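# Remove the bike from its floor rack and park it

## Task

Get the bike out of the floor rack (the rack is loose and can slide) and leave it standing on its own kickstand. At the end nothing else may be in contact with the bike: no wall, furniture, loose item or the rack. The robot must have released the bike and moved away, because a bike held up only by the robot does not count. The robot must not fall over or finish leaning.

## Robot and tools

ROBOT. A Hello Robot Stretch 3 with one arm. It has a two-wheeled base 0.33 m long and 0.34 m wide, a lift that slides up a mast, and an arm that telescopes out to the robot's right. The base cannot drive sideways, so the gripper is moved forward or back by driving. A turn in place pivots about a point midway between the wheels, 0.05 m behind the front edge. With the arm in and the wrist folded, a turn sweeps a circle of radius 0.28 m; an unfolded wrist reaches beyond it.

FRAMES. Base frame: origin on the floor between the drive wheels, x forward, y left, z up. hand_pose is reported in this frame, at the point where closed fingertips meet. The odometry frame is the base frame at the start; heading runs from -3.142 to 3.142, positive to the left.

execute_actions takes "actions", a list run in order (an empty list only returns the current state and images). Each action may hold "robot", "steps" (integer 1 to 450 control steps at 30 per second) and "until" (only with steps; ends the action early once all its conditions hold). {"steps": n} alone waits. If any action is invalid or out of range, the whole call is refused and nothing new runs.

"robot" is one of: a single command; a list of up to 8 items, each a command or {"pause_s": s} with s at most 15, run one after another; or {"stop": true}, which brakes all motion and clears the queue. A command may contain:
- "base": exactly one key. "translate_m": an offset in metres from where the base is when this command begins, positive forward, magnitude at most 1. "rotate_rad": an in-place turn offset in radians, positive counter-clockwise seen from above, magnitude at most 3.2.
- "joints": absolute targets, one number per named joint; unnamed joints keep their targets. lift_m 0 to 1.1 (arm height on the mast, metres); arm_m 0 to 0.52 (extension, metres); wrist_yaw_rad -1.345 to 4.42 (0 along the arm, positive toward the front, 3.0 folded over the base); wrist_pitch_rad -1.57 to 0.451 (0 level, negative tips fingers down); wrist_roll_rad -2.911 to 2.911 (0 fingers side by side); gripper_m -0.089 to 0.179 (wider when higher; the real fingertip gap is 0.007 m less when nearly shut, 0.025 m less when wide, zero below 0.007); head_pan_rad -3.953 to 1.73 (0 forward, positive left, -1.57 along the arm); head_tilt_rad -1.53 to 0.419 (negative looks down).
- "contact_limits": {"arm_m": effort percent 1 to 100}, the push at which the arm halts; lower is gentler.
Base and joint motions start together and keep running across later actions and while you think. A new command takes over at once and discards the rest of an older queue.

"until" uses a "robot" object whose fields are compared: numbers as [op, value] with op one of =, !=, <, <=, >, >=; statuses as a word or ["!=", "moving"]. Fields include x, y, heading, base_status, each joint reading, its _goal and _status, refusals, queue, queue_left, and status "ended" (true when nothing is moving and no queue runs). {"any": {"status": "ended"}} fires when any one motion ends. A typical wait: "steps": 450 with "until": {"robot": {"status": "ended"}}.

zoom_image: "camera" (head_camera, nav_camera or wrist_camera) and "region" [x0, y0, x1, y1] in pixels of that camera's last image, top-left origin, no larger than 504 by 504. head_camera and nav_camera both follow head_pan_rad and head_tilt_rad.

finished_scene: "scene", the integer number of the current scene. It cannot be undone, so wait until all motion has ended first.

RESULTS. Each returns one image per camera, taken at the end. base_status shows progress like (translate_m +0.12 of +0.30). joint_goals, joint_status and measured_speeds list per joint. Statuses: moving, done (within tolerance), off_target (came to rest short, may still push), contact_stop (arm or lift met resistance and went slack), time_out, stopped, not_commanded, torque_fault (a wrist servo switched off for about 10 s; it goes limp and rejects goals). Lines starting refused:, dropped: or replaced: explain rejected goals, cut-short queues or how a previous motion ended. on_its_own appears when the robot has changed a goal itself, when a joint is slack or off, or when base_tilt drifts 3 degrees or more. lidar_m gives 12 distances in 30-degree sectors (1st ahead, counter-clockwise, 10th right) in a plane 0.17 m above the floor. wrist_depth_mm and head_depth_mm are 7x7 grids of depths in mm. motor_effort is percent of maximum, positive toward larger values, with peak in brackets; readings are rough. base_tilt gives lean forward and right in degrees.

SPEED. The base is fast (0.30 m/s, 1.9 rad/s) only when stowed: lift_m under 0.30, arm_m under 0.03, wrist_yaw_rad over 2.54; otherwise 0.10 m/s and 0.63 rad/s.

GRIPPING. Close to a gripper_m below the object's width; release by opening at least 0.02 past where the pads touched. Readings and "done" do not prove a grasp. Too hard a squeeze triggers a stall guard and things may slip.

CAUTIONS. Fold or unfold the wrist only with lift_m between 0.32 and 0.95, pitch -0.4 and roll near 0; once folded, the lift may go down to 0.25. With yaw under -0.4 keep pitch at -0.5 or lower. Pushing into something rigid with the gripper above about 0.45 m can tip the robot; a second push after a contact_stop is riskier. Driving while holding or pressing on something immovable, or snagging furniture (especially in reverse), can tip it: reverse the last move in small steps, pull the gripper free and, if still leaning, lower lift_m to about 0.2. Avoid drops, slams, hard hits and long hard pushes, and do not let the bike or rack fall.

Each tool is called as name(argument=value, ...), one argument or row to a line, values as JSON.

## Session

execute_actions(
  actions=[],
)

Scene clock: 0.00 s.
robot.base_odometry: x=+0.000 y=+0.000 heading=+0.000 (m, m, rad; robot's odometry frame)
robot.turned_by_wheels: +0.000 (rad since the last result)
robot.turned_by_imu: +0.000 (rad since the last result)
robot.base_tilt: forward=-2.4 right=-1.4 (deg)
robot.lidar_m: 2.09 2.60 1.78 2.84 1.82 1.66 1.49 0.96 0.87 0.88 1.08 2.07
robot.head_depth_mm: 1943 1955 1957 1961 1953 1965 1956 / 1949 2041 2038 2039 2026 2040 2045 / 1981 2159 2155 2139 2139 2153 2116 / 1974 2250 2270 2240 2247 2265 2207 / 1989 2348 2353 2358 2366 2351 2182 / 2003 2475 2485 2478 2470 2484 2177 / 2037 2593 2618 2609 2626 2626 2156
robot.base_status: not_commanded
robot.joint_positions: lift_m=+0.590 arm_m=+0.001 wrist_yaw_rad=+3.126 wrist_pitch_rad=-0.378 wrist_roll_rad=-0.011 gripper_m=+0.037 head_pan_rad=-0.015 head_tilt_rad=+0.005
robot.joint_goals: lift_m=+0.590 arm_m=+0.001 wrist_yaw_rad=+3.126 wrist_pitch_rad=-0.378 wrist_roll_rad=-0.011 gripper_m=+0.037 head_pan_rad=-0.015 head_tilt_rad=+0.005
robot.joint_status: lift_m=not_commanded arm_m=not_commanded wrist_yaw_rad=not_commanded wrist_pitch_rad=not_commanded wrist_roll_rad=not_commanded gripper_m=not_commanded head_pan_rad=not_commanded head_tilt_rad=not_commanded
robot.measured_speeds: translate_m=+0.000 rotate_rad=+0.000 lift_m=+0.000 arm_m=+0.000 wrist_yaw_rad=+0.000 wrist_pitch_rad=+0.000 wrist_roll_rad=+0.000 head_pan_rad=+0.000 head_tilt_rad=+0.000
robot: refusals=0 queue=idle queue_left=0
robot.motor_effort: left_wheel=+1 right_wheel=+0 lift_m=+30 arm_m=+0 wrist_yaw_rad=+0 wrist_pitch_rad=+4 wrist_roll_rad=+0 gripper_m=+0 head_pan_rad=-1 head_tilt_rad=+1 (%)
robot.hand_pose: x=-0.0177 y=+0.0834 z=+0.6112 quat_wxyz=(+0.138, +0.691, +0.129, +0.698) (m; robot's base frame)
robot.wrist_depth_mm: - - - - - - - / - - - - - - - / - - - - - - - / - - - - - - - / - - - - - - - / 916 907 936 934 958 928 920 / 778 796 769 777 761 777 777
pictures: head_camera (sideways: a quarter turn clockwise sets it upright), nav_camera (sideways: a quarter turn counterclockwise sets it upright), wrist_camera
Images, in order (width x height): head_camera 896x504, nav_camera 672x504, wrist_camera 644x364.

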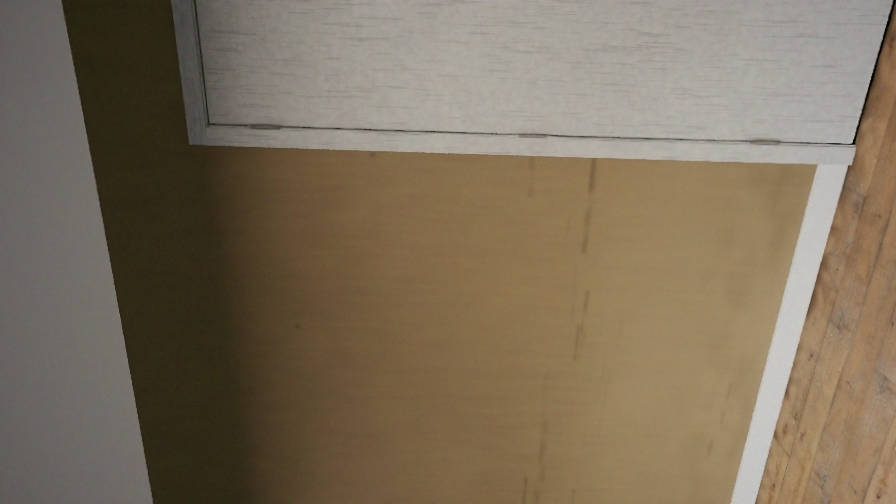

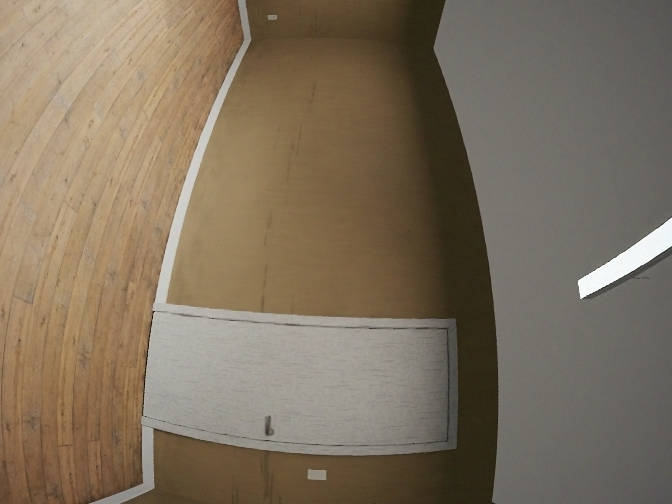

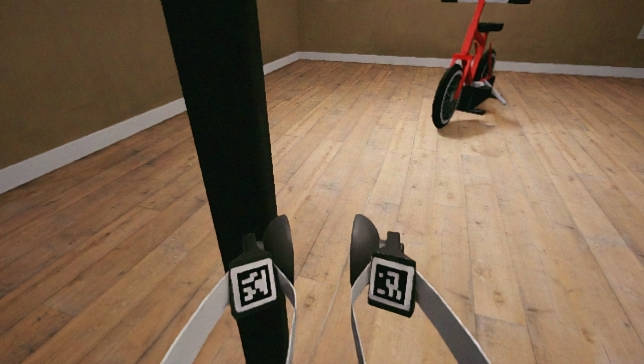

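execute_actions(
  actions=[
    {"robot":{"joints":{"head_tilt_rad":-0.5,"head_pan_rad":1.15,"lift_m":0.27,"wrist_yaw_rad":3.0,"wrist_pitch_rad":-0.4}},"steps":450,"until":{"robot":{"status":"ended"}}},
  ],
)

zoom_image(
  camera="head_camera",
  region=[220,100,560,400],
)

Scene clock: 3.77 s.
robot.base_odometry: x=+0.000 y=+0.000 heading=+0.000 (m, m, rad; robot's odometry frame)
robot.turned_by_wheels: +0.000 (rad since the last result)
robot.turned_by_imu: +0.000 (rad since the last result)
robot.base_tilt: forward=-2.3 right=-1.3 (deg)
robot.lidar_m: 2.08 2.60 1.78 2.83 1.82 1.66 1.49 0.95 0.87 0.88 1.08 2.07
robot.head_depth_mm: 3408 3723 3905 2684 1992 1576 1298 / 3352 3706 3908 2688 1998 1564 1303 / 3360 3702 3624 2555 1959 1565 1299 / 3371 3702 3913 2314 1972 1566 1299 / 3373 3681 3887 2665 1957 1555 1291 / 3384 3729 3975 2664 1962 1556 1299 / 3376 3695 3905 2673 1961 1561 1292
robot.base_status: not_commanded
robot.joint_positions: lift_m=+0.270 arm_m=+0.001 wrist_yaw_rad=+3.002 wrist_pitch_rad=-0.412 wrist_roll_rad=-0.011 gripper_m=+0.037 head_pan_rad=+1.143 head_tilt_rad=-0.493
robot.joint_goals: lift_m=+0.270 arm_m=+0.001 wrist_yaw_rad=+3.000 wrist_pitch_rad=-0.400 wrist_roll_rad=-0.011 gripper_m=+0.037 head_pan_rad=+1.150 head_tilt_rad=-0.500
robot.joint_status: lift_m=done arm_m=not_commanded wrist_yaw_rad=done wrist_pitch_rad=done wrist_roll_rad=not_commanded gripper_m=not_commanded head_pan_rad=done head_tilt_rad=done
robot.measured_speeds: translate_m=+0.000 rotate_rad=+0.000 lift_m=+0.000 arm_m=+0.000 wrist_yaw_rad=+0.000 wrist_pitch_rad=+0.000 wrist_roll_rad=+0.000 head_pan_rad=+0.000 head_tilt_rad=+0.000
robot: refusals=0 queue=done queue_left=0
robot.motor_effort: left_wheel=+1(0) right_wheel=+0(0) lift_m=+27(29) arm_m=+0(0) wrist_yaw_rad=-1(2) wrist_pitch_rad=+4(4) wrist_roll_rad=+0(0) gripper_m=+0(1) head_pan_rad=+4(51) head_tilt_rad=-3(22) (%)
robot.hand_pose: x=+0.0101 y=+0.0771 z=+0.2842 quat_wxyz=(+0.192, +0.696, +0.097, +0.685) (m; robot's base frame)
robot.wrist_depth_mm: - - - - - - - / - - - - - - - / - - - - - - - / 751 754 764 755 752 741 744 / 596 601 - 597 622 596 596 / 499 499 - 515 511 495 495 / 438 - - - 415 420 423
pictures: head_camera (sideways: a quarter turn clockwise sets it upright), nav_camera (sideways: a quarter turn counterclockwise sets it upright), wrist_camera
Images, in order (width x height): head_camera 896x504, nav_camera 672x504, wrist_camera 644x364.

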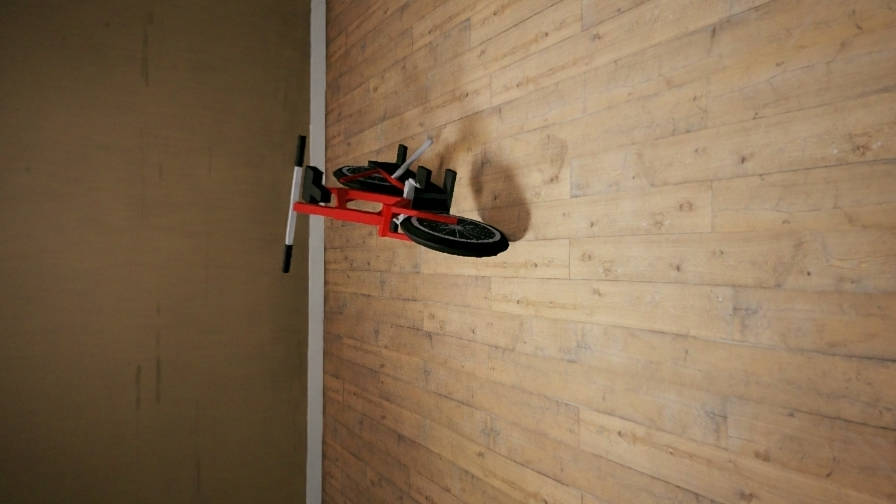

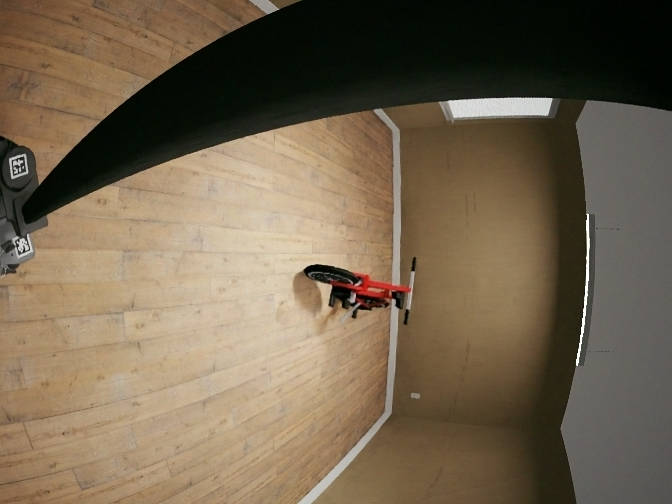

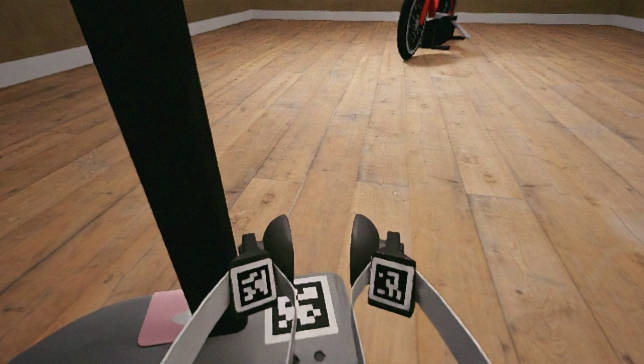

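Region (220, 100, 560, 400) of head_camera's 896x504 image, scaled by 1.482, with more detail than that image has; it fills the top 445 rows of this view, and the rest is white.

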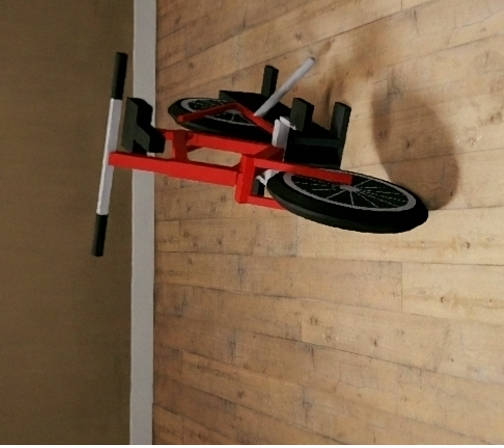

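execute_actions(
  actions=[
    {"robot":[{"base":{"rotate_rad":0.775}},{"base":{"translate_m":1}},{"base":{"translate_m":1}},{"base":{"translate_m":0.35}},{"base":{"rotate_rad":3.17},"joints":{"head_pan_rad":-1.57,"head_tilt_rad":-0.95}},{"joints":{"lift_m":0.34}},{"joints":{"wrist_yaw_rad":0,"wrist_roll_rad":0,"gripper_m":0.09}},{"joints":{"wrist_pitch_rad":0,"lift_m":0.265}}],"steps":450,"until":{"robot":{"status":"ended"}}},
    {"steps":450,"until":{"robot":{"status":"ended"}}},
  ],
)

Scene clock: 26.80 s.
robot.base_odometry: x=+1.679 y=+1.644 heading=-2.338 (m, m, rad; robot's odometry frame)
robot.turned_by_wheels: +3.945 (rad since the last result)
robot.turned_by_imu: +3.951 (rad since the last result)
robot.base_tilt: forward=-2.3 right=-1.3 (deg)
robot.lidar_m: 3.04 2.97 1.47 1.13 1.12 1.17 1.71 1.77 0.79 0.67 0.80 0.97
robot.head_depth_mm: 2478 2169 1830 1539 1373 1223 1112 / 2703 2184 1831 1306 1378 1228 1138 / 2694 2188 1829 1287 1383 1232 - / 2617 2165 1817 1371 1350 1246 1143 / 2537 2191 1827 1522 1383 1225 1108 / 2459 2134 1839 1482 1388 1230 1111 / 2425 2171 1783 1214 1386 1230 1112
robot.base_status: done (rotate_rad +3.1699 of +3.1700)
robot.joint_positions: lift_m=+0.265 arm_m=+0.001 wrist_yaw_rad=+0.002 wrist_pitch_rad=-0.023 wrist_roll_rad=-0.006 gripper_m=+0.090 head_pan_rad=-1.563 head_tilt_rad=-0.938
robot.joint_goals: lift_m=+0.265 arm_m=+0.001 wrist_yaw_rad=+0.000 wrist_pitch_rad=+0.000 wrist_roll_rad=+0.000 gripper_m=+0.090 head_pan_rad=-1.570 head_tilt_rad=-0.950
robot.joint_status: lift_m=done arm_m=not_commanded wrist_yaw_rad=done wrist_pitch_rad=done wrist_roll_rad=done gripper_m=done head_pan_rad=done head_tilt_rad=done
robot.measured_speeds: translate_m=+0.000 rotate_rad=+0.000 lift_m=+0.000 arm_m=+0.000 wrist_yaw_rad=+0.000 wrist_pitch_rad=+0.000 wrist_roll_rad=+0.000 head_pan_rad=+0.000 head_tilt_rad=+0.000
robot: refusals=0 queue=done queue_left=0
robot.motor_effort: left_wheel=-3(11) right_wheel=+3(13) lift_m=+27(36) arm_m=+0(0) wrist_yaw_rad=-2(0) wrist_pitch_rad=+8(8) wrist_roll_rad=+2(4) gripper_m=+1(79) head_pan_rad=-4(52) head_tilt_rad=-5(25) (%)
robot.hand_pose: x=-0.0209 y=-0.4016 z=+0.3739 quat_wxyz=(+0.709, +0.009, -0.705, -0.008) (m; robot's base frame)
robot.wrist_depth_mm: - - - - - - - / 465 - 498 - - - - / 479 - - - - - - / 489 - - - 541 - - / 489 - - 548 551 - - / 504 707 532 532 552 614 838 / 520 628 545 555 575 594 647
pictures: head_camera (sideways: a quarter turn clockwise sets it upright), nav_camera (sideways: a quarter turn counterclockwise sets it upright), wrist_camera
Images, in order (width x height): head_camera 896x504, nav_camera 672x504, wrist_camera 644x364.

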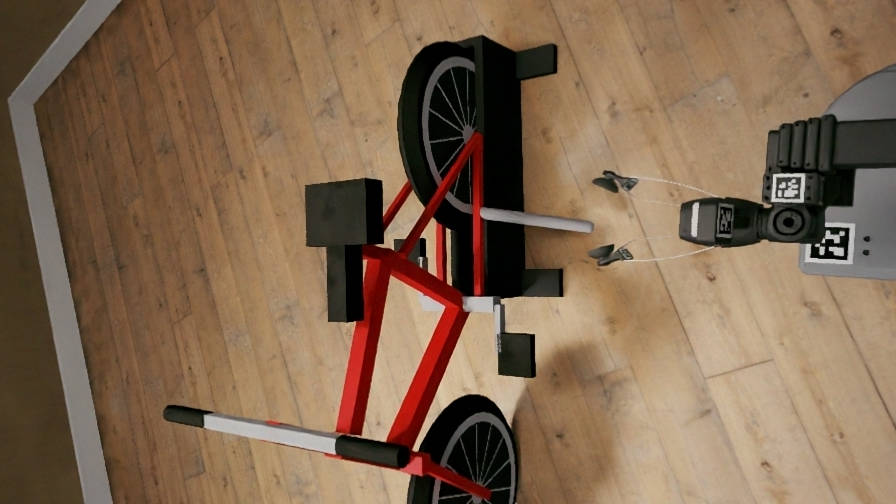

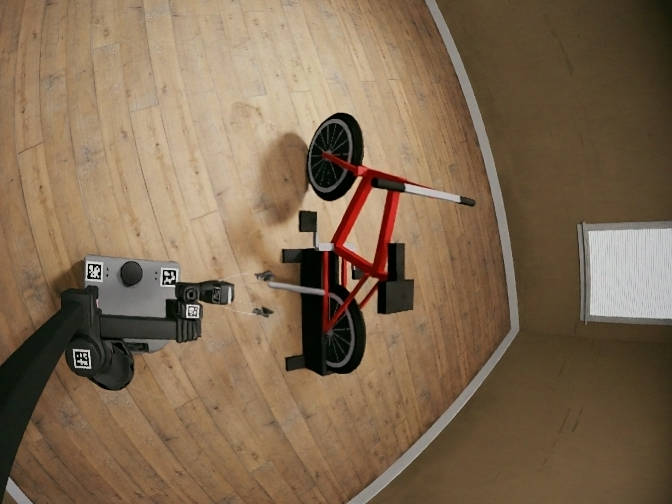

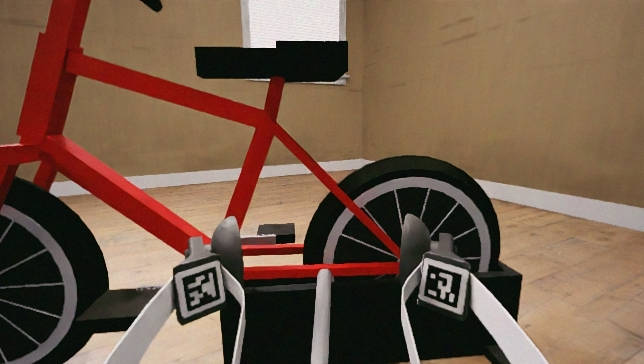

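execute_actions(
  actions=[
    {"robot":[{"base":{"translate_m":0.105},"joints":{"arm_m":0.2,"wrist_roll_rad":0.3}},{"joints":{"arm_m":0.31}}],"steps":450,"until":{"robot":{"status":"ended"}}},
  ],
)

Scene clock: 31.40 s.
robot.base_odometry: x=+1.606 y=+1.569 heading=-2.338 (m, m, rad; robot's odometry frame)
robot.turned_by_wheels: +0.000 (rad since the last result)
robot.turned_by_imu: +0.000 (rad since the last result)
robot.base_tilt: forward=-2.4 right=-1.3 (deg)
robot.lidar_m: 2.95 2.88 1.53 1.18 1.16 1.23 1.77 1.87 0.78 0.68 0.76 2.76
robot.head_depth_mm: 2567 2181 1819 1293 1379 1226 1108 / 2690 2184 1826 1279 1375 1223 1138 / 2618 2172 1142 1302 - 1227 - / 2576 2196 1833 1359 1353 1229 1141 / 2498 2171 1789 1522 1379 1228 1111 / 2429 2192 1789 1256 1379 1237 1110 / 2369 2173 1824 1250 1378 1229 1110
robot.base_status: done (translate_m +0.1050 of +0.1050)
robot.joint_positions: lift_m=+0.265 arm_m=+0.310 wrist_yaw_rad=+0.001 wrist_pitch_rad=-0.022 wrist_roll_rad=+0.295 gripper_m=+0.090 head_pan_rad=-1.563 head_tilt_rad=-0.938
robot.joint_goals: lift_m=+0.265 arm_m=+0.310 wrist_yaw_rad=+0.000 wrist_pitch_rad=+0.000 wrist_roll_rad=+0.300 gripper_m=+0.090 head_pan_rad=-1.570 head_tilt_rad=-0.950
robot.joint_status: lift_m=done arm_m=done wrist_yaw_rad=done wrist_pitch_rad=done wrist_roll_rad=done gripper_m=done head_pan_rad=done head_tilt_rad=done
robot.measured_speeds: translate_m=+0.000 rotate_rad=+0.000 lift_m=+0.000 arm_m=+0.000 wrist_yaw_rad=+0.000 wrist_pitch_rad=+0.000 wrist_roll_rad=+0.000 head_pan_rad=+0.000 head_tilt_rad=+0.000
robot: refusals=0 queue=done queue_left=0
robot.motor_effort: left_wheel=-2(4) right_wheel=+3(7) lift_m=+27(27) arm_m=+5(7) wrist_yaw_rad=-1(2) wrist_pitch_rad=+8(8) wrist_roll_rad=+2(1) gripper_m=+0(0) head_pan_rad=-5(4) head_tilt_rad=-4(4) (%)
robot.hand_pose: x=-0.0212 y=-0.7102 z=+0.3739 quat_wxyz=(+0.596, +0.007, -0.803, -0.009) (m; robot's base frame)
robot.wrist_depth_mm: - 168 200 237 - - - / - - - 193 - - - / 177 181 188 193 - - 226 / - - - 215 - 229 217 / - - - 206 - 230 219 / - - 997 214 544 225 225 / - 944 778 335 347 235 235
pictures: head_camera (sideways: a quarter turn clockwise sets it upright), nav_camera (sideways: a quarter turn counterclockwise sets it upright), wrist_camera
Images, in order (width x height): head_camera 896x504, nav_camera 672x504, wrist_camera 644x364.

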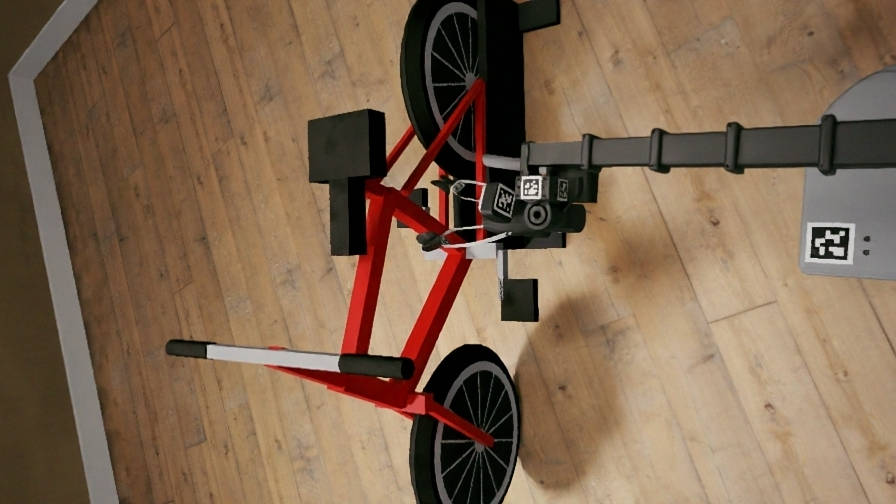

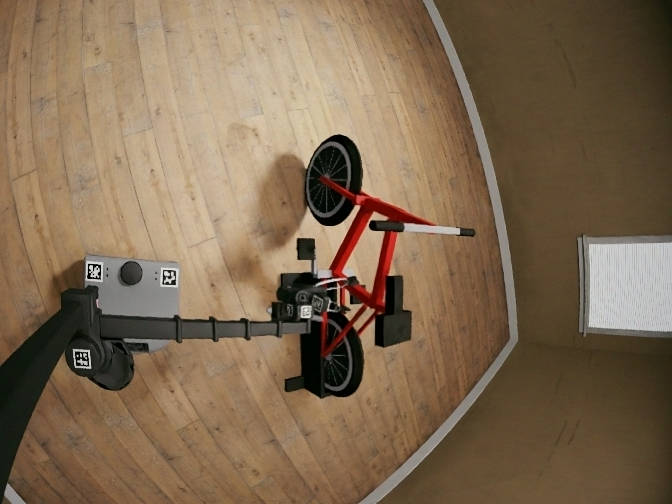

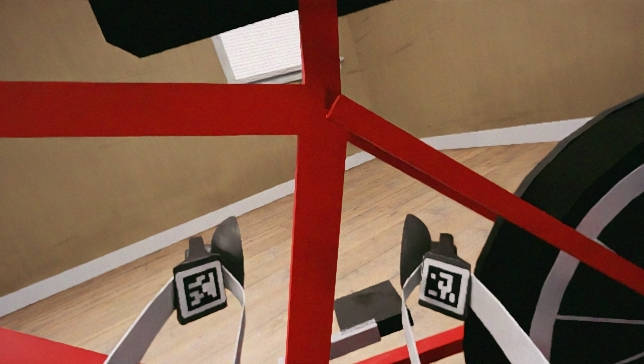

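execute_actions(
  actions=[
    {"robot":[{"joints":{"arm_m":0.357}},{"joints":{"gripper_m":-0.02}},{"base":{"translate_m":0.25},"joints":{"head_pan_rad":-1.7}}],"steps":300,"until":{"robot":{"status":"ended"}}},
  ],
)

Scene clock: 38.10 s.
robot.base_odometry: x=+1.432 y=+1.389 heading=-2.339 (m, m, rad; robot's odometry frame)
robot.turned_by_wheels: +0.000 (rad since the last result)
robot.turned_by_imu: -0.001 (rad since the last result)
robot.base_tilt: forward=-2.4 right=-1.3 (deg)
robot.lidar_m: 2.72 2.67 1.68 1.29 1.27 1.34 1.94 2.09 0.78 0.68 0.73 2.64
robot.head_depth_mm: 2535 2182 1820 1413 1373 1225 1112 / 2709 2184 1829 1306 1379 1233 1140 / 2741 2183 1713 1295 1386 1227 - / 2613 2183 1833 1356 1361 1231 1153 / 2540 2178 1830 1513 1352 1230 1109 / 2412 2197 1031 1234 1353 1232 1112 / 2316 2182 1829 1188 1349 1229 1109
robot.base_status: done (translate_m +0.2500 of +0.2500)
robot.joint_positions: lift_m=+0.265 arm_m=+0.357 wrist_yaw_rad=-0.083 wrist_pitch_rad=-0.017 wrist_roll_rad=+0.313 gripper_m=-0.019 head_pan_rad=-1.693 head_tilt_rad=-0.938
robot.joint_goals: lift_m=+0.265 arm_m=+0.357 wrist_yaw_rad=-0.071 wrist_pitch_rad=+0.000 wrist_roll_rad=+0.300 gripper_m=-0.020 head_pan_rad=-1.700 head_tilt_rad=-0.950
robot.joint_status: lift_m=done arm_m=done wrist_yaw_rad=done wrist_pitch_rad=done wrist_roll_rad=done gripper_m=done head_pan_rad=done head_tilt_rad=done
robot.measured_speeds: translate_m=+0.000 rotate_rad=+0.000 lift_m=+0.000 arm_m=+0.000 wrist_yaw_rad=+0.000 wrist_pitch_rad=+0.000 wrist_roll_rad=+0.000 head_pan_rad=+0.000 head_tilt_rad=+0.000
robot: refusals=0 queue=done queue_left=0
robot.on_its_own: wrist_yaw_rad is held at -0.071, not at your +0.000, by its stall guard, which is not easing now
robot.motor_effort: left_wheel=-8(32) right_wheel=+14(57) lift_m=+27(27) arm_m=+1(6) wrist_yaw_rad=+10(73) wrist_pitch_rad=+5(9) wrist_roll_rad=-5(6) gripper_m=-18(93) head_pan_rad=-5(23) head_tilt_rad=-4(5) (%)
robot.hand_pose: x=-0.0426 y=-0.7568 z=+0.3754 quat_wxyz=(+0.588, -0.028, -0.808, -0.031) (m; robot's base frame)
robot.wrist_depth_mm: - 156 - 152 - - - / - 134 142 150 - - - / 128 134 142 151 123 - - / - - - 156 - 135 193 / - - - 157 - 756 151 / - - - 160 740 610 188 / - 985 791 163 333 201 191
pictures: head_camera (sideways: a quarter turn clockwise sets it upright), nav_camera (sideways: a quarter turn counterclockwise sets it upright), wrist_camera
Images, in order (width x height): head_camera 896x504, nav_camera 672x504, wrist_camera 644x364.

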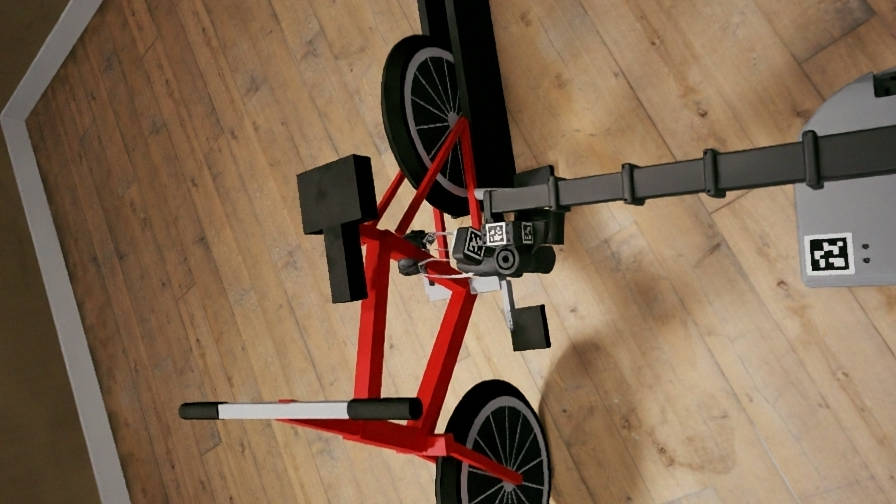

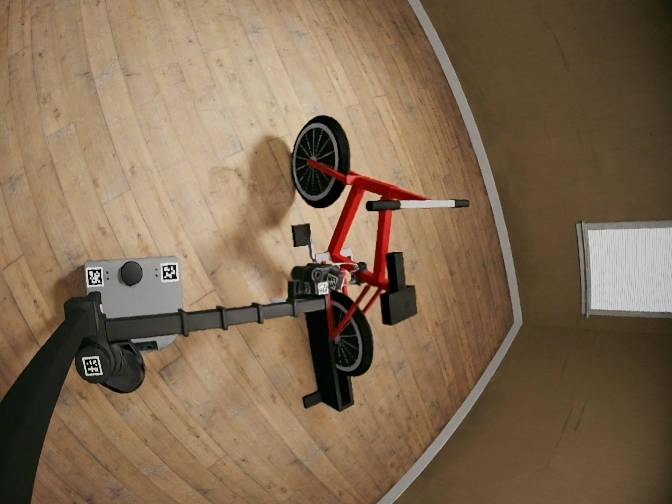

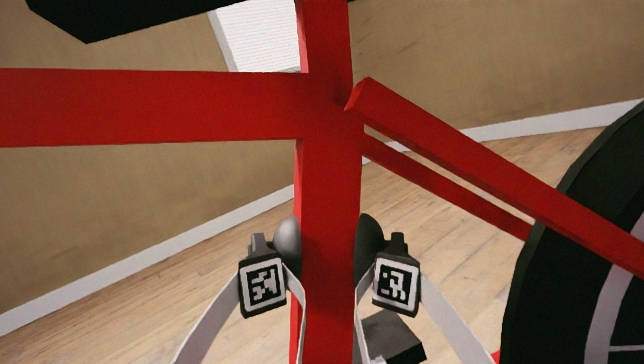

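execute_actions(
  actions=[
    {"robot":{"base":{"translate_m":0.27},"joints":{"arm_m":0.335}},"steps":300,"until":{"robot":{"status":"ended"}}},
  ],
)

Scene clock: 41.97 s.
robot.base_odometry: x=+1.245 y=+1.195 heading=-2.338 (m, m, rad; robot's odometry frame)
robot.turned_by_wheels: +0.000 (rad since the last result)
robot.turned_by_imu: +0.000 (rad since the last result)
robot.base_tilt: forward=-2.3 right=-1.3 (deg)
robot.lidar_m: 2.47 2.42 1.80 1.41 1.39 1.46 2.12 2.33 0.67 0.67 0.71 2.52
robot.head_depth_mm: 2676 2174 1824 1398 1380 1222 1102 / 2682 2191 1824 1290 1379 1222 1144 / 2610 2187 1064 1289 1353 1227 - / 2524 2186 1835 1321 1358 1223 1150 / 2470 2190 1814 1545 1361 1231 1111 / 2295 2182 1749 1194 1359 1231 1108 / 2210 2186 1830 1180 1329 1230 1113
robot.base_status: done (translate_m +0.2700 of +0.2700)
robot.joint_positions: lift_m=+0.265 arm_m=+0.335 wrist_yaw_rad=-0.162 wrist_pitch_rad=-0.024 wrist_roll_rad=+0.307 gripper_m=-0.019 head_pan_rad=-1.693 head_tilt_rad=-0.938
robot.joint_goals: lift_m=+0.265 arm_m=+0.335 wrist_yaw_rad=-0.161 wrist_pitch_rad=+0.000 wrist_roll_rad=+0.300 gripper_m=-0.020 head_pan_rad=-1.700 head_tilt_rad=-0.950
robot.joint_status: lift_m=done arm_m=done wrist_yaw_rad=done wrist_pitch_rad=done wrist_roll_rad=done gripper_m=done head_pan_rad=done head_tilt_rad=done
robot.measured_speeds: translate_m=+0.000 rotate_rad=+0.000 lift_m=+0.000 arm_m=+0.000 wrist_yaw_rad=+0.000 wrist_pitch_rad=+0.000 wrist_roll_rad=+0.000 head_pan_rad=+0.000 head_tilt_rad=+0.000
robot: refusals=0 queue=done queue_left=0
robot.on_its_own: wrist_yaw_rad is held at -0.161, not at your +0.000, by its stall guard, which is not easing now
robot.motor_effort: left_wheel=-1(28) right_wheel=+1(50) lift_m=+27(27) arm_m=-1(10) wrist_yaw_rad=+1(70) wrist_pitch_rad=+8(8) wrist_roll_rad=-3(5) gripper_m=-14(22) head_pan_rad=-5(4) head_tilt_rad=-4(5) (%)
robot.hand_pose: x=-0.0627 y=-0.7323 z=+0.3736 quat_wxyz=(+0.588, -0.058, -0.804, -0.058) (m; robot's base frame)
robot.wrist_depth_mm: - 159 - 172 - - - / 136 145 157 167 - - - / 137 146 158 167 146 - 229 / - - - 174 - 163 219 / - - - 172 - 221 190 / - - - 173 740 217 218 / - 966 757 176 355 216 224
pictures: head_camera (sideways: a quarter turn clockwise sets it upright), nav_camera (sideways: a quarter turn counterclockwise sets it upright), wrist_camera
Images, in order (width x height): head_camera 896x504, nav_camera 672x504, wrist_camera 644x364.

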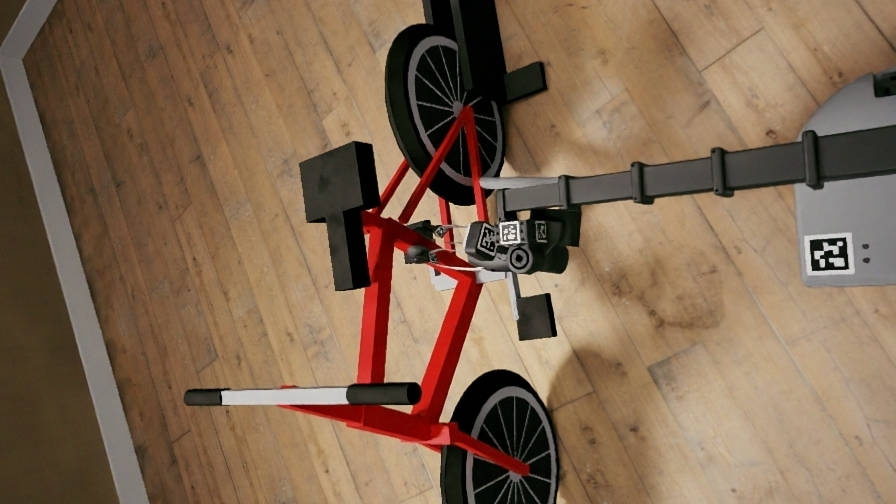

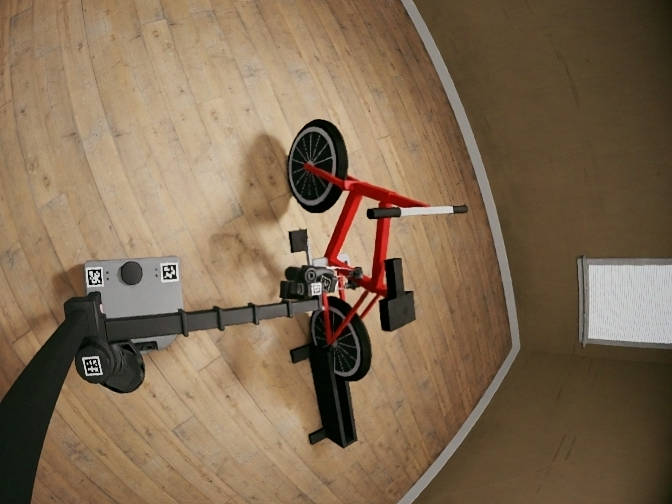

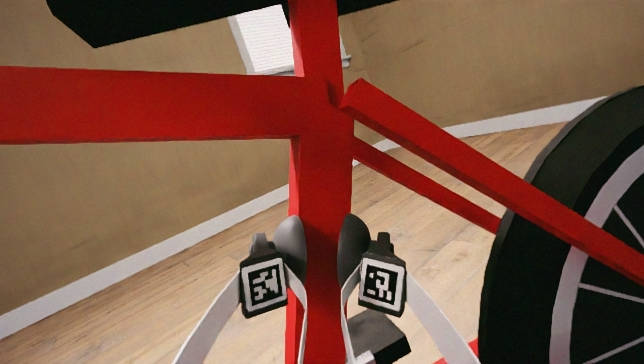

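execute_actions(
  actions=[
    {"robot":{"joints":{"gripper_m":-0.04}},"steps":15},
    {"robot":[{"base":{"translate_m":0.13}},{"joints":{"arm_m":0.315}}],"steps":300,"until":{"robot":{"status":"ended"}}},
  ],
)

Scene clock: 46.13 s.
robot.base_odometry: x=+1.154 y=+1.101 heading=-2.338 (m, m, rad; robot's odometry frame)
robot.turned_by_wheels: +0.000 (rad since the last result)
robot.turned_by_imu: +0.000 (rad since the last result)
robot.base_tilt: forward=-2.5 right=-1.4 (deg)
robot.lidar_m: 2.35 2.30 1.88 1.47 1.45 1.52 2.20 1.10 0.67 0.68 0.65 2.46
robot.head_depth_mm: 2708 2179 1829 1353 1374 1228 1109 / 2685 2195 1820 1297 1381 1223 1140 / 2587 2187 1214 1490 1342 1225 - / 2471 2195 1788 1504 1329 1227 1150 / 2408 2210 1830 1520 1357 1234 1109 / 2263 2175 1058 1185 1327 1232 1109 / 2139 2200 1796 1277 1359 1226 1107
robot.base_status: done (translate_m +0.1300 of +0.1300)
robot.joint_positions: lift_m=+0.265 arm_m=+0.315 wrist_yaw_rad=-0.163 wrist_pitch_rad=-0.018 wrist_roll_rad=+0.307 gripper_m=-0.039 head_pan_rad=-1.693 head_tilt_rad=-0.939
robot.joint_goals: lift_m=+0.265 arm_m=+0.315 wrist_yaw_rad=-0.161 wrist_pitch_rad=+0.000 wrist_roll_rad=+0.300 gripper_m=-0.040 head_pan_rad=-1.700 head_tilt_rad=-0.950
robot.joint_status: lift_m=done arm_m=done wrist_yaw_rad=done wrist_pitch_rad=done wrist_roll_rad=done gripper_m=done head_pan_rad=done head_tilt_rad=done
robot.measured_speeds: translate_m=+0.000 rotate_rad=+0.000 lift_m=+0.000 arm_m=+0.000 wrist_yaw_rad=+0.000 wrist_pitch_rad=+0.000 wrist_roll_rad=+0.000 head_pan_rad=+0.000 head_tilt_rad=+0.000
robot: refusals=0 queue=done queue_left=0
robot.on_its_own: wrist_yaw_rad is held at -0.161, not at your +0.000, by its stall guard, which is not easing now
robot.motor_effort: left_wheel=-1(21) right_wheel=+2(39) lift_m=+27(27) arm_m=-4(4) wrist_yaw_rad=+2(51) wrist_pitch_rad=+6(8) wrist_roll_rad=-3(3) gripper_m=-13(91) head_pan_rad=-3(5) head_tilt_rad=-4(5) (%)
robot.hand_pose: x=-0.0631 y=-0.7127 z=+0.3749 quat_wxyz=(+0.589, -0.060, -0.804, -0.056) (m; robot's base frame)
robot.wrist_depth_mm: - - 211 237 - - - / - - 243 239 - - - / 198 208 229 236 238 - 279 / - - - - - 277 268 / - - - - 950 271 262 / - - - - 735 269 266 / 216 945 807 656 345 271 256
pictures: head_camera (sideways: a quarter turn clockwise sets it upright), nav_camera (sideways: a quarter turn counterclockwise sets it upright), wrist_camera
Images, in order (width x height): head_camera 896x504, nav_camera 672x504, wrist_camera 644x364.

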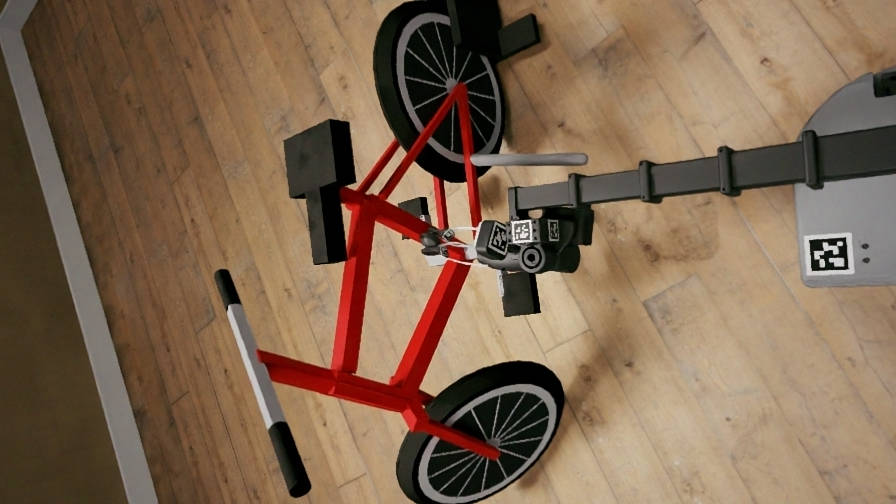

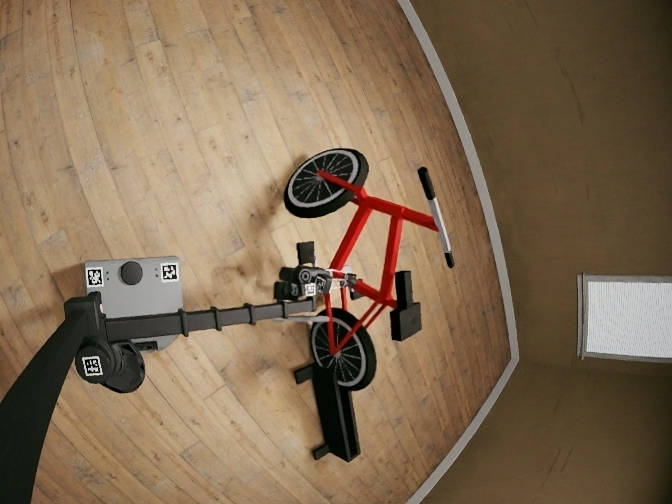

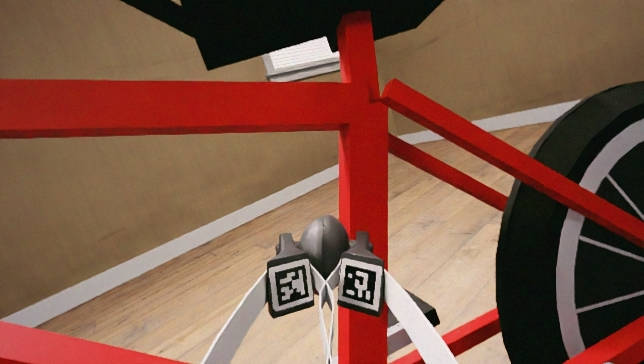

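execute_actions(
  actions=[
    {"robot":[{"base":{"translate_m":-0.04},"joints":{"gripper_m":0.09}},{"joints":{"arm_m":0.40}}],"steps":300,"until":{"robot":{"status":"ended"}}},
  ],
)

Scene clock: 49.77 s.
robot.base_odometry: x=+1.182 y=+1.130 heading=-2.338 (m, m, rad; robot's odometry frame)
robot.turned_by_wheels: +0.000 (rad since the last result)
robot.turned_by_imu: +0.000 (rad since the last result)
robot.base_tilt: forward=-2.4 right=-1.4 (deg)
robot.lidar_m: 2.39 2.34 1.85 1.44 1.43 1.51 2.18 1.11 0.66 0.67 0.66 2.48
robot.head_depth_mm: 2714 2161 1825 1352 1381 1232 1109 / 2676 2181 1827 1293 1384 1223 1138 / 2609 2181 1713 1298 1354 1241 - / 2506 2182 1125 1352 1352 1230 1148 / 2426 2184 1830 1511 1353 1231 1109 / 2273 2188 1056 1200 1334 1230 1112 / 2165 2186 1785 1236 1360 1230 1109
robot.base_status: done (translate_m -0.0400 of -0.0400)
robot.joint_positions: lift_m=+0.265 arm_m=+0.400 wrist_yaw_rad=-0.163 wrist_pitch_rad=-0.018 wrist_roll_rad=+0.307 gripper_m=+0.090 head_pan_rad=-1.693 head_tilt_rad=-0.939
robot.joint_goals: lift_m=+0.265 arm_m=+0.400 wrist_yaw_rad=-0.161 wrist_pitch_rad=+0.000 wrist_roll_rad=+0.300 gripper_m=+0.090 head_pan_rad=-1.700 head_tilt_rad=-0.950
robot.joint_status: lift_m=done arm_m=done wrist_yaw_rad=done wrist_pitch_rad=done wrist_roll_rad=done gripper_m=done head_pan_rad=done head_tilt_rad=done
robot.measured_speeds: translate_m=+0.000 rotate_rad=+0.000 lift_m=+0.000 arm_m=+0.000 wrist_yaw_rad=+0.000 wrist_pitch_rad=+0.000 wrist_roll_rad=+0.000 head_pan_rad=+0.000 head_tilt_rad=+0.000
robot: refusals=0 queue=done queue_left=0
robot.on_its_own: wrist_yaw_rad is held at -0.161, not at your +0.000, by its stall guard, which is not easing now
robot.motor_effort: left_wheel=-1(6) right_wheel=+2(4) lift_m=+27(27) arm_m=+4(5) wrist_yaw_rad=+1(2) wrist_pitch_rad=+6(6) wrist_roll_rad=-3(3) gripper_m=+0(80) head_pan_rad=-4(4) head_tilt_rad=-5(3) (%)
robot.hand_pose: x=-0.0629 y=-0.7970 z=+0.3749 quat_wxyz=(+0.589, -0.060, -0.804, -0.056) (m; robot's base frame)
robot.wrist_depth_mm: - 143 - 153 - - - / - 129 137 146 - - - / 122 128 135 144 125 - - / - - - 147 218 135 185 / - - - 146 - 780 175 / - - - 145 699 648 175 / - 975 782 145 580 513 173
pictures: head_camera (sideways: a quarter turn clockwise sets it upright), nav_camera (sideways: a quarter turn counterclockwise sets it upright), wrist_camera
Images, in order (width x height): head_camera 896x504, nav_camera 672x504, wrist_camera 644x364.

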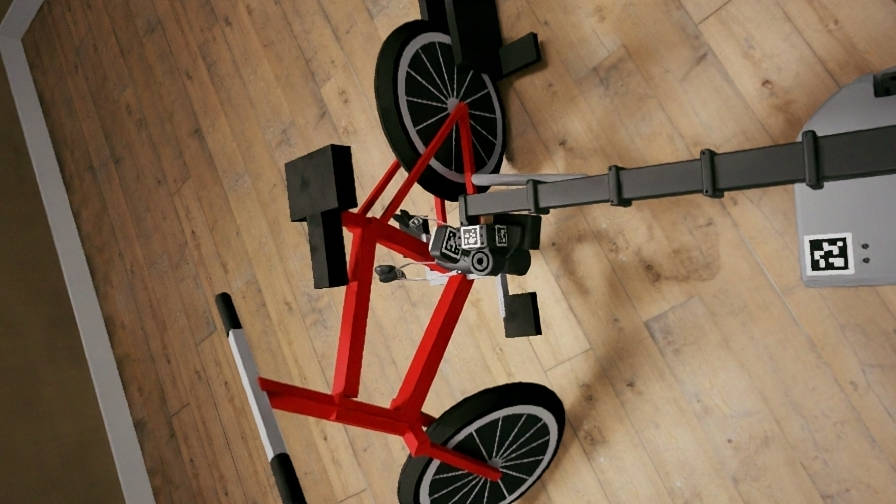

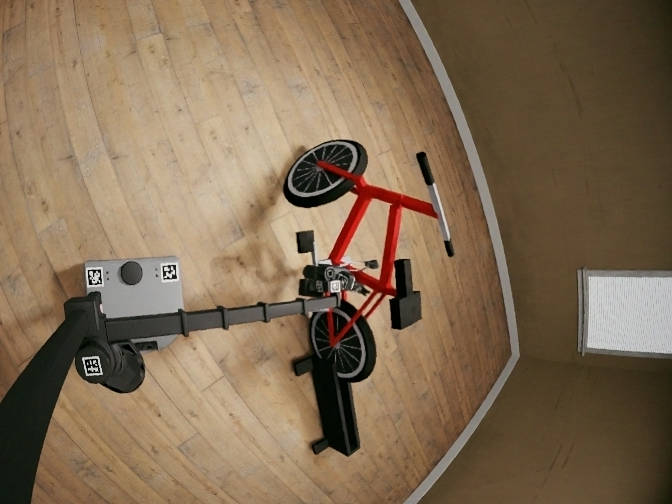

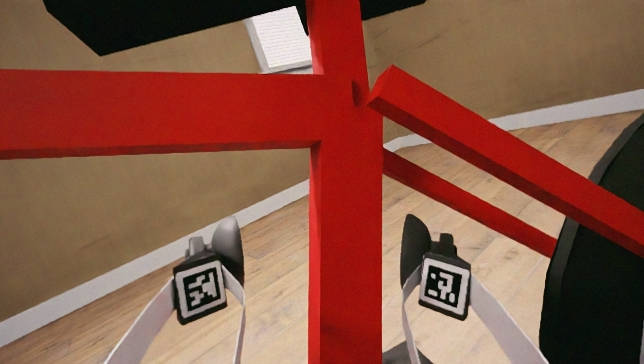

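Deep. Grip, and pull it to lean my way so the steering flops back.

execute_actions(
  actions=[
    {"robot":[{"joints":{"gripper_m":-0.03},"base":{"translate_m":-0.008}},{"joints":{"arm_m":0.345}},{"pause_s":0.7}],"steps":300,"until":{"robot":{"status":"ended"}}},
  ],
)

Scene clock: 53.40 s.
robot.base_odometry: x=+1.188 y=+1.136 heading=-2.339 (m, m, rad; robot's odometry frame)
robot.turned_by_wheels: -0.001 (rad since the last result)
robot.turned_by_imu: -0.001 (rad since the last result)
robot.base_tilt: forward=-2.4 right=-1.3 (deg)
robot.lidar_m: 2.40 2.35 1.85 1.45 1.43 1.50 2.17 2.41 0.66 0.66 0.64 2.48
robot.head_depth_mm: 2688 2195 1827 1371 1383 1228 1107 / 2677 2189 1833 1293 1374 1232 1141 / 2615 2182 1036 1269 1357 1226 - / 2516 2176 1829 1231 1360 1226 1144 / 2397 2186 1789 1489 1331 1228 1104 / 2285 2188 1748 1159 1335 1230 1107 / 2185 2189 1833 1194 1343 1234 1106
robot.base_status: done (translate_m -0.0080 of -0.0080)
robot.joint_positions: lift_m=+0.265 arm_m=+0.345 wrist_yaw_rad=-0.176 wrist_pitch_rad=-0.006 wrist_roll_rad=+0.319 gripper_m=-0.026 head_pan_rad=-1.693 head_tilt_rad=-0.939
robot.joint_goals: lift_m=+0.265 arm_m=+0.345 wrist_yaw_rad=-0.161 wrist_pitch_rad=+0.000 wrist_roll_rad=+0.300 gripper_m=-0.027 head_pan_rad=-1.700 head_tilt_rad=-0.950
robot.joint_status: lift_m=done arm_m=done wrist_yaw_rad=done wrist_pitch_rad=done wrist_roll_rad=done gripper_m=done head_pan_rad=done head_tilt_rad=done
robot.measured_speeds: translate_m=+0.000 rotate_rad=+0.000 lift_m=+0.000 arm_m=+0.000 wrist_yaw_rad=+0.000 wrist_pitch_rad=+0.000 wrist_roll_rad=+0.000 head_pan_rad=+0.000 head_tilt_rad=+0.000
robot: refusals=0 queue=done queue_left=0
robot.on_its_own: wrist_yaw_rad is held at -0.161, not at your +0.000, by its stall guard, which is not easing now; wrist_yaw_rad is at rest, and its effort (+13) is outside its rest range (-12 to +12)
robot.motor_effort: left_wheel=-10(13) right_wheel=+17(25) lift_m=+27(27) arm_m=-5(12) wrist_yaw_rad=+13(23) wrist_pitch_rad=+2(7) wrist_roll_rad=-8(8) gripper_m=-21(100) head_pan_rad=-4(5) head_tilt_rad=-4(4) (%)
robot.hand_pose: x=-0.0664 y=-0.7425 z=+0.3781 quat_wxyz=(+0.584, -0.069, -0.807, -0.054) (m; robot's base frame)
robot.wrist_depth_mm: - - - 135 - - - / - 115 124 133 - - - / 108 114 122 133 106 - - / - - - 138 219 120 191 / - - - 141 - 242 138 / - - - 143 767 624 182 / - - 811 146 548 194 185
pictures: head_camera (sideways: a quarter turn clockwise sets it upright), nav_camera (sideways: a quarter turn counterclockwise sets it upright), wrist_camera
Images, in order (width x height): head_camera 896x504, nav_camera 672x504, wrist_camera 644x364.

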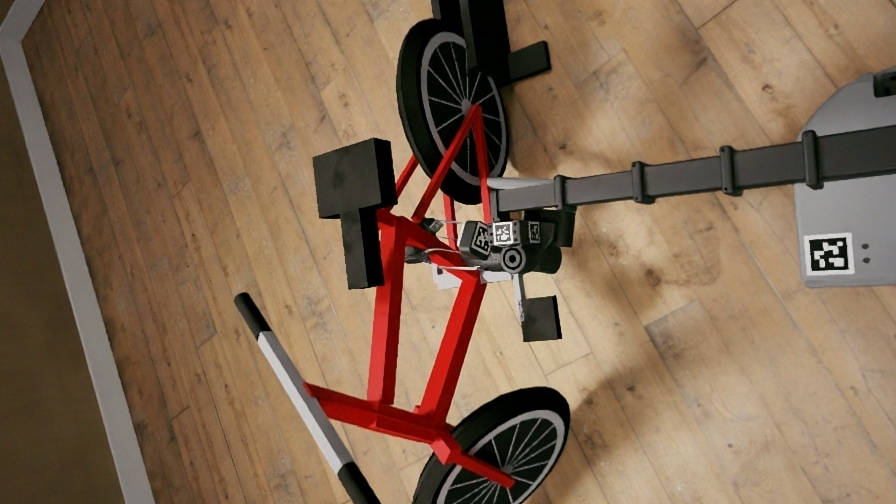

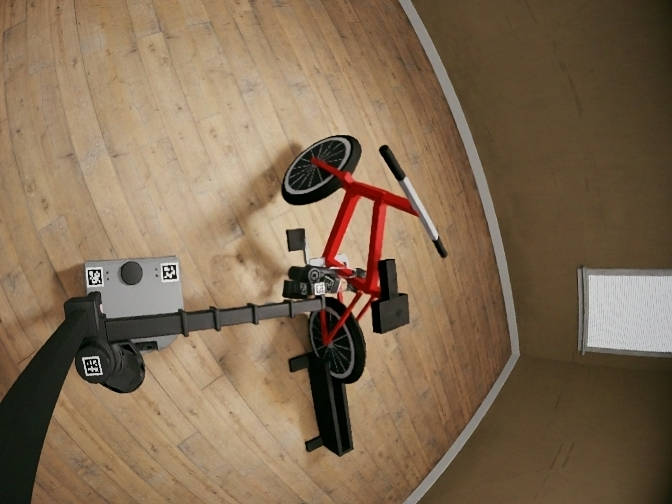

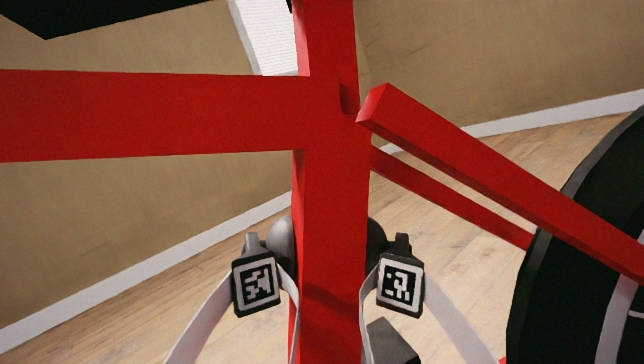

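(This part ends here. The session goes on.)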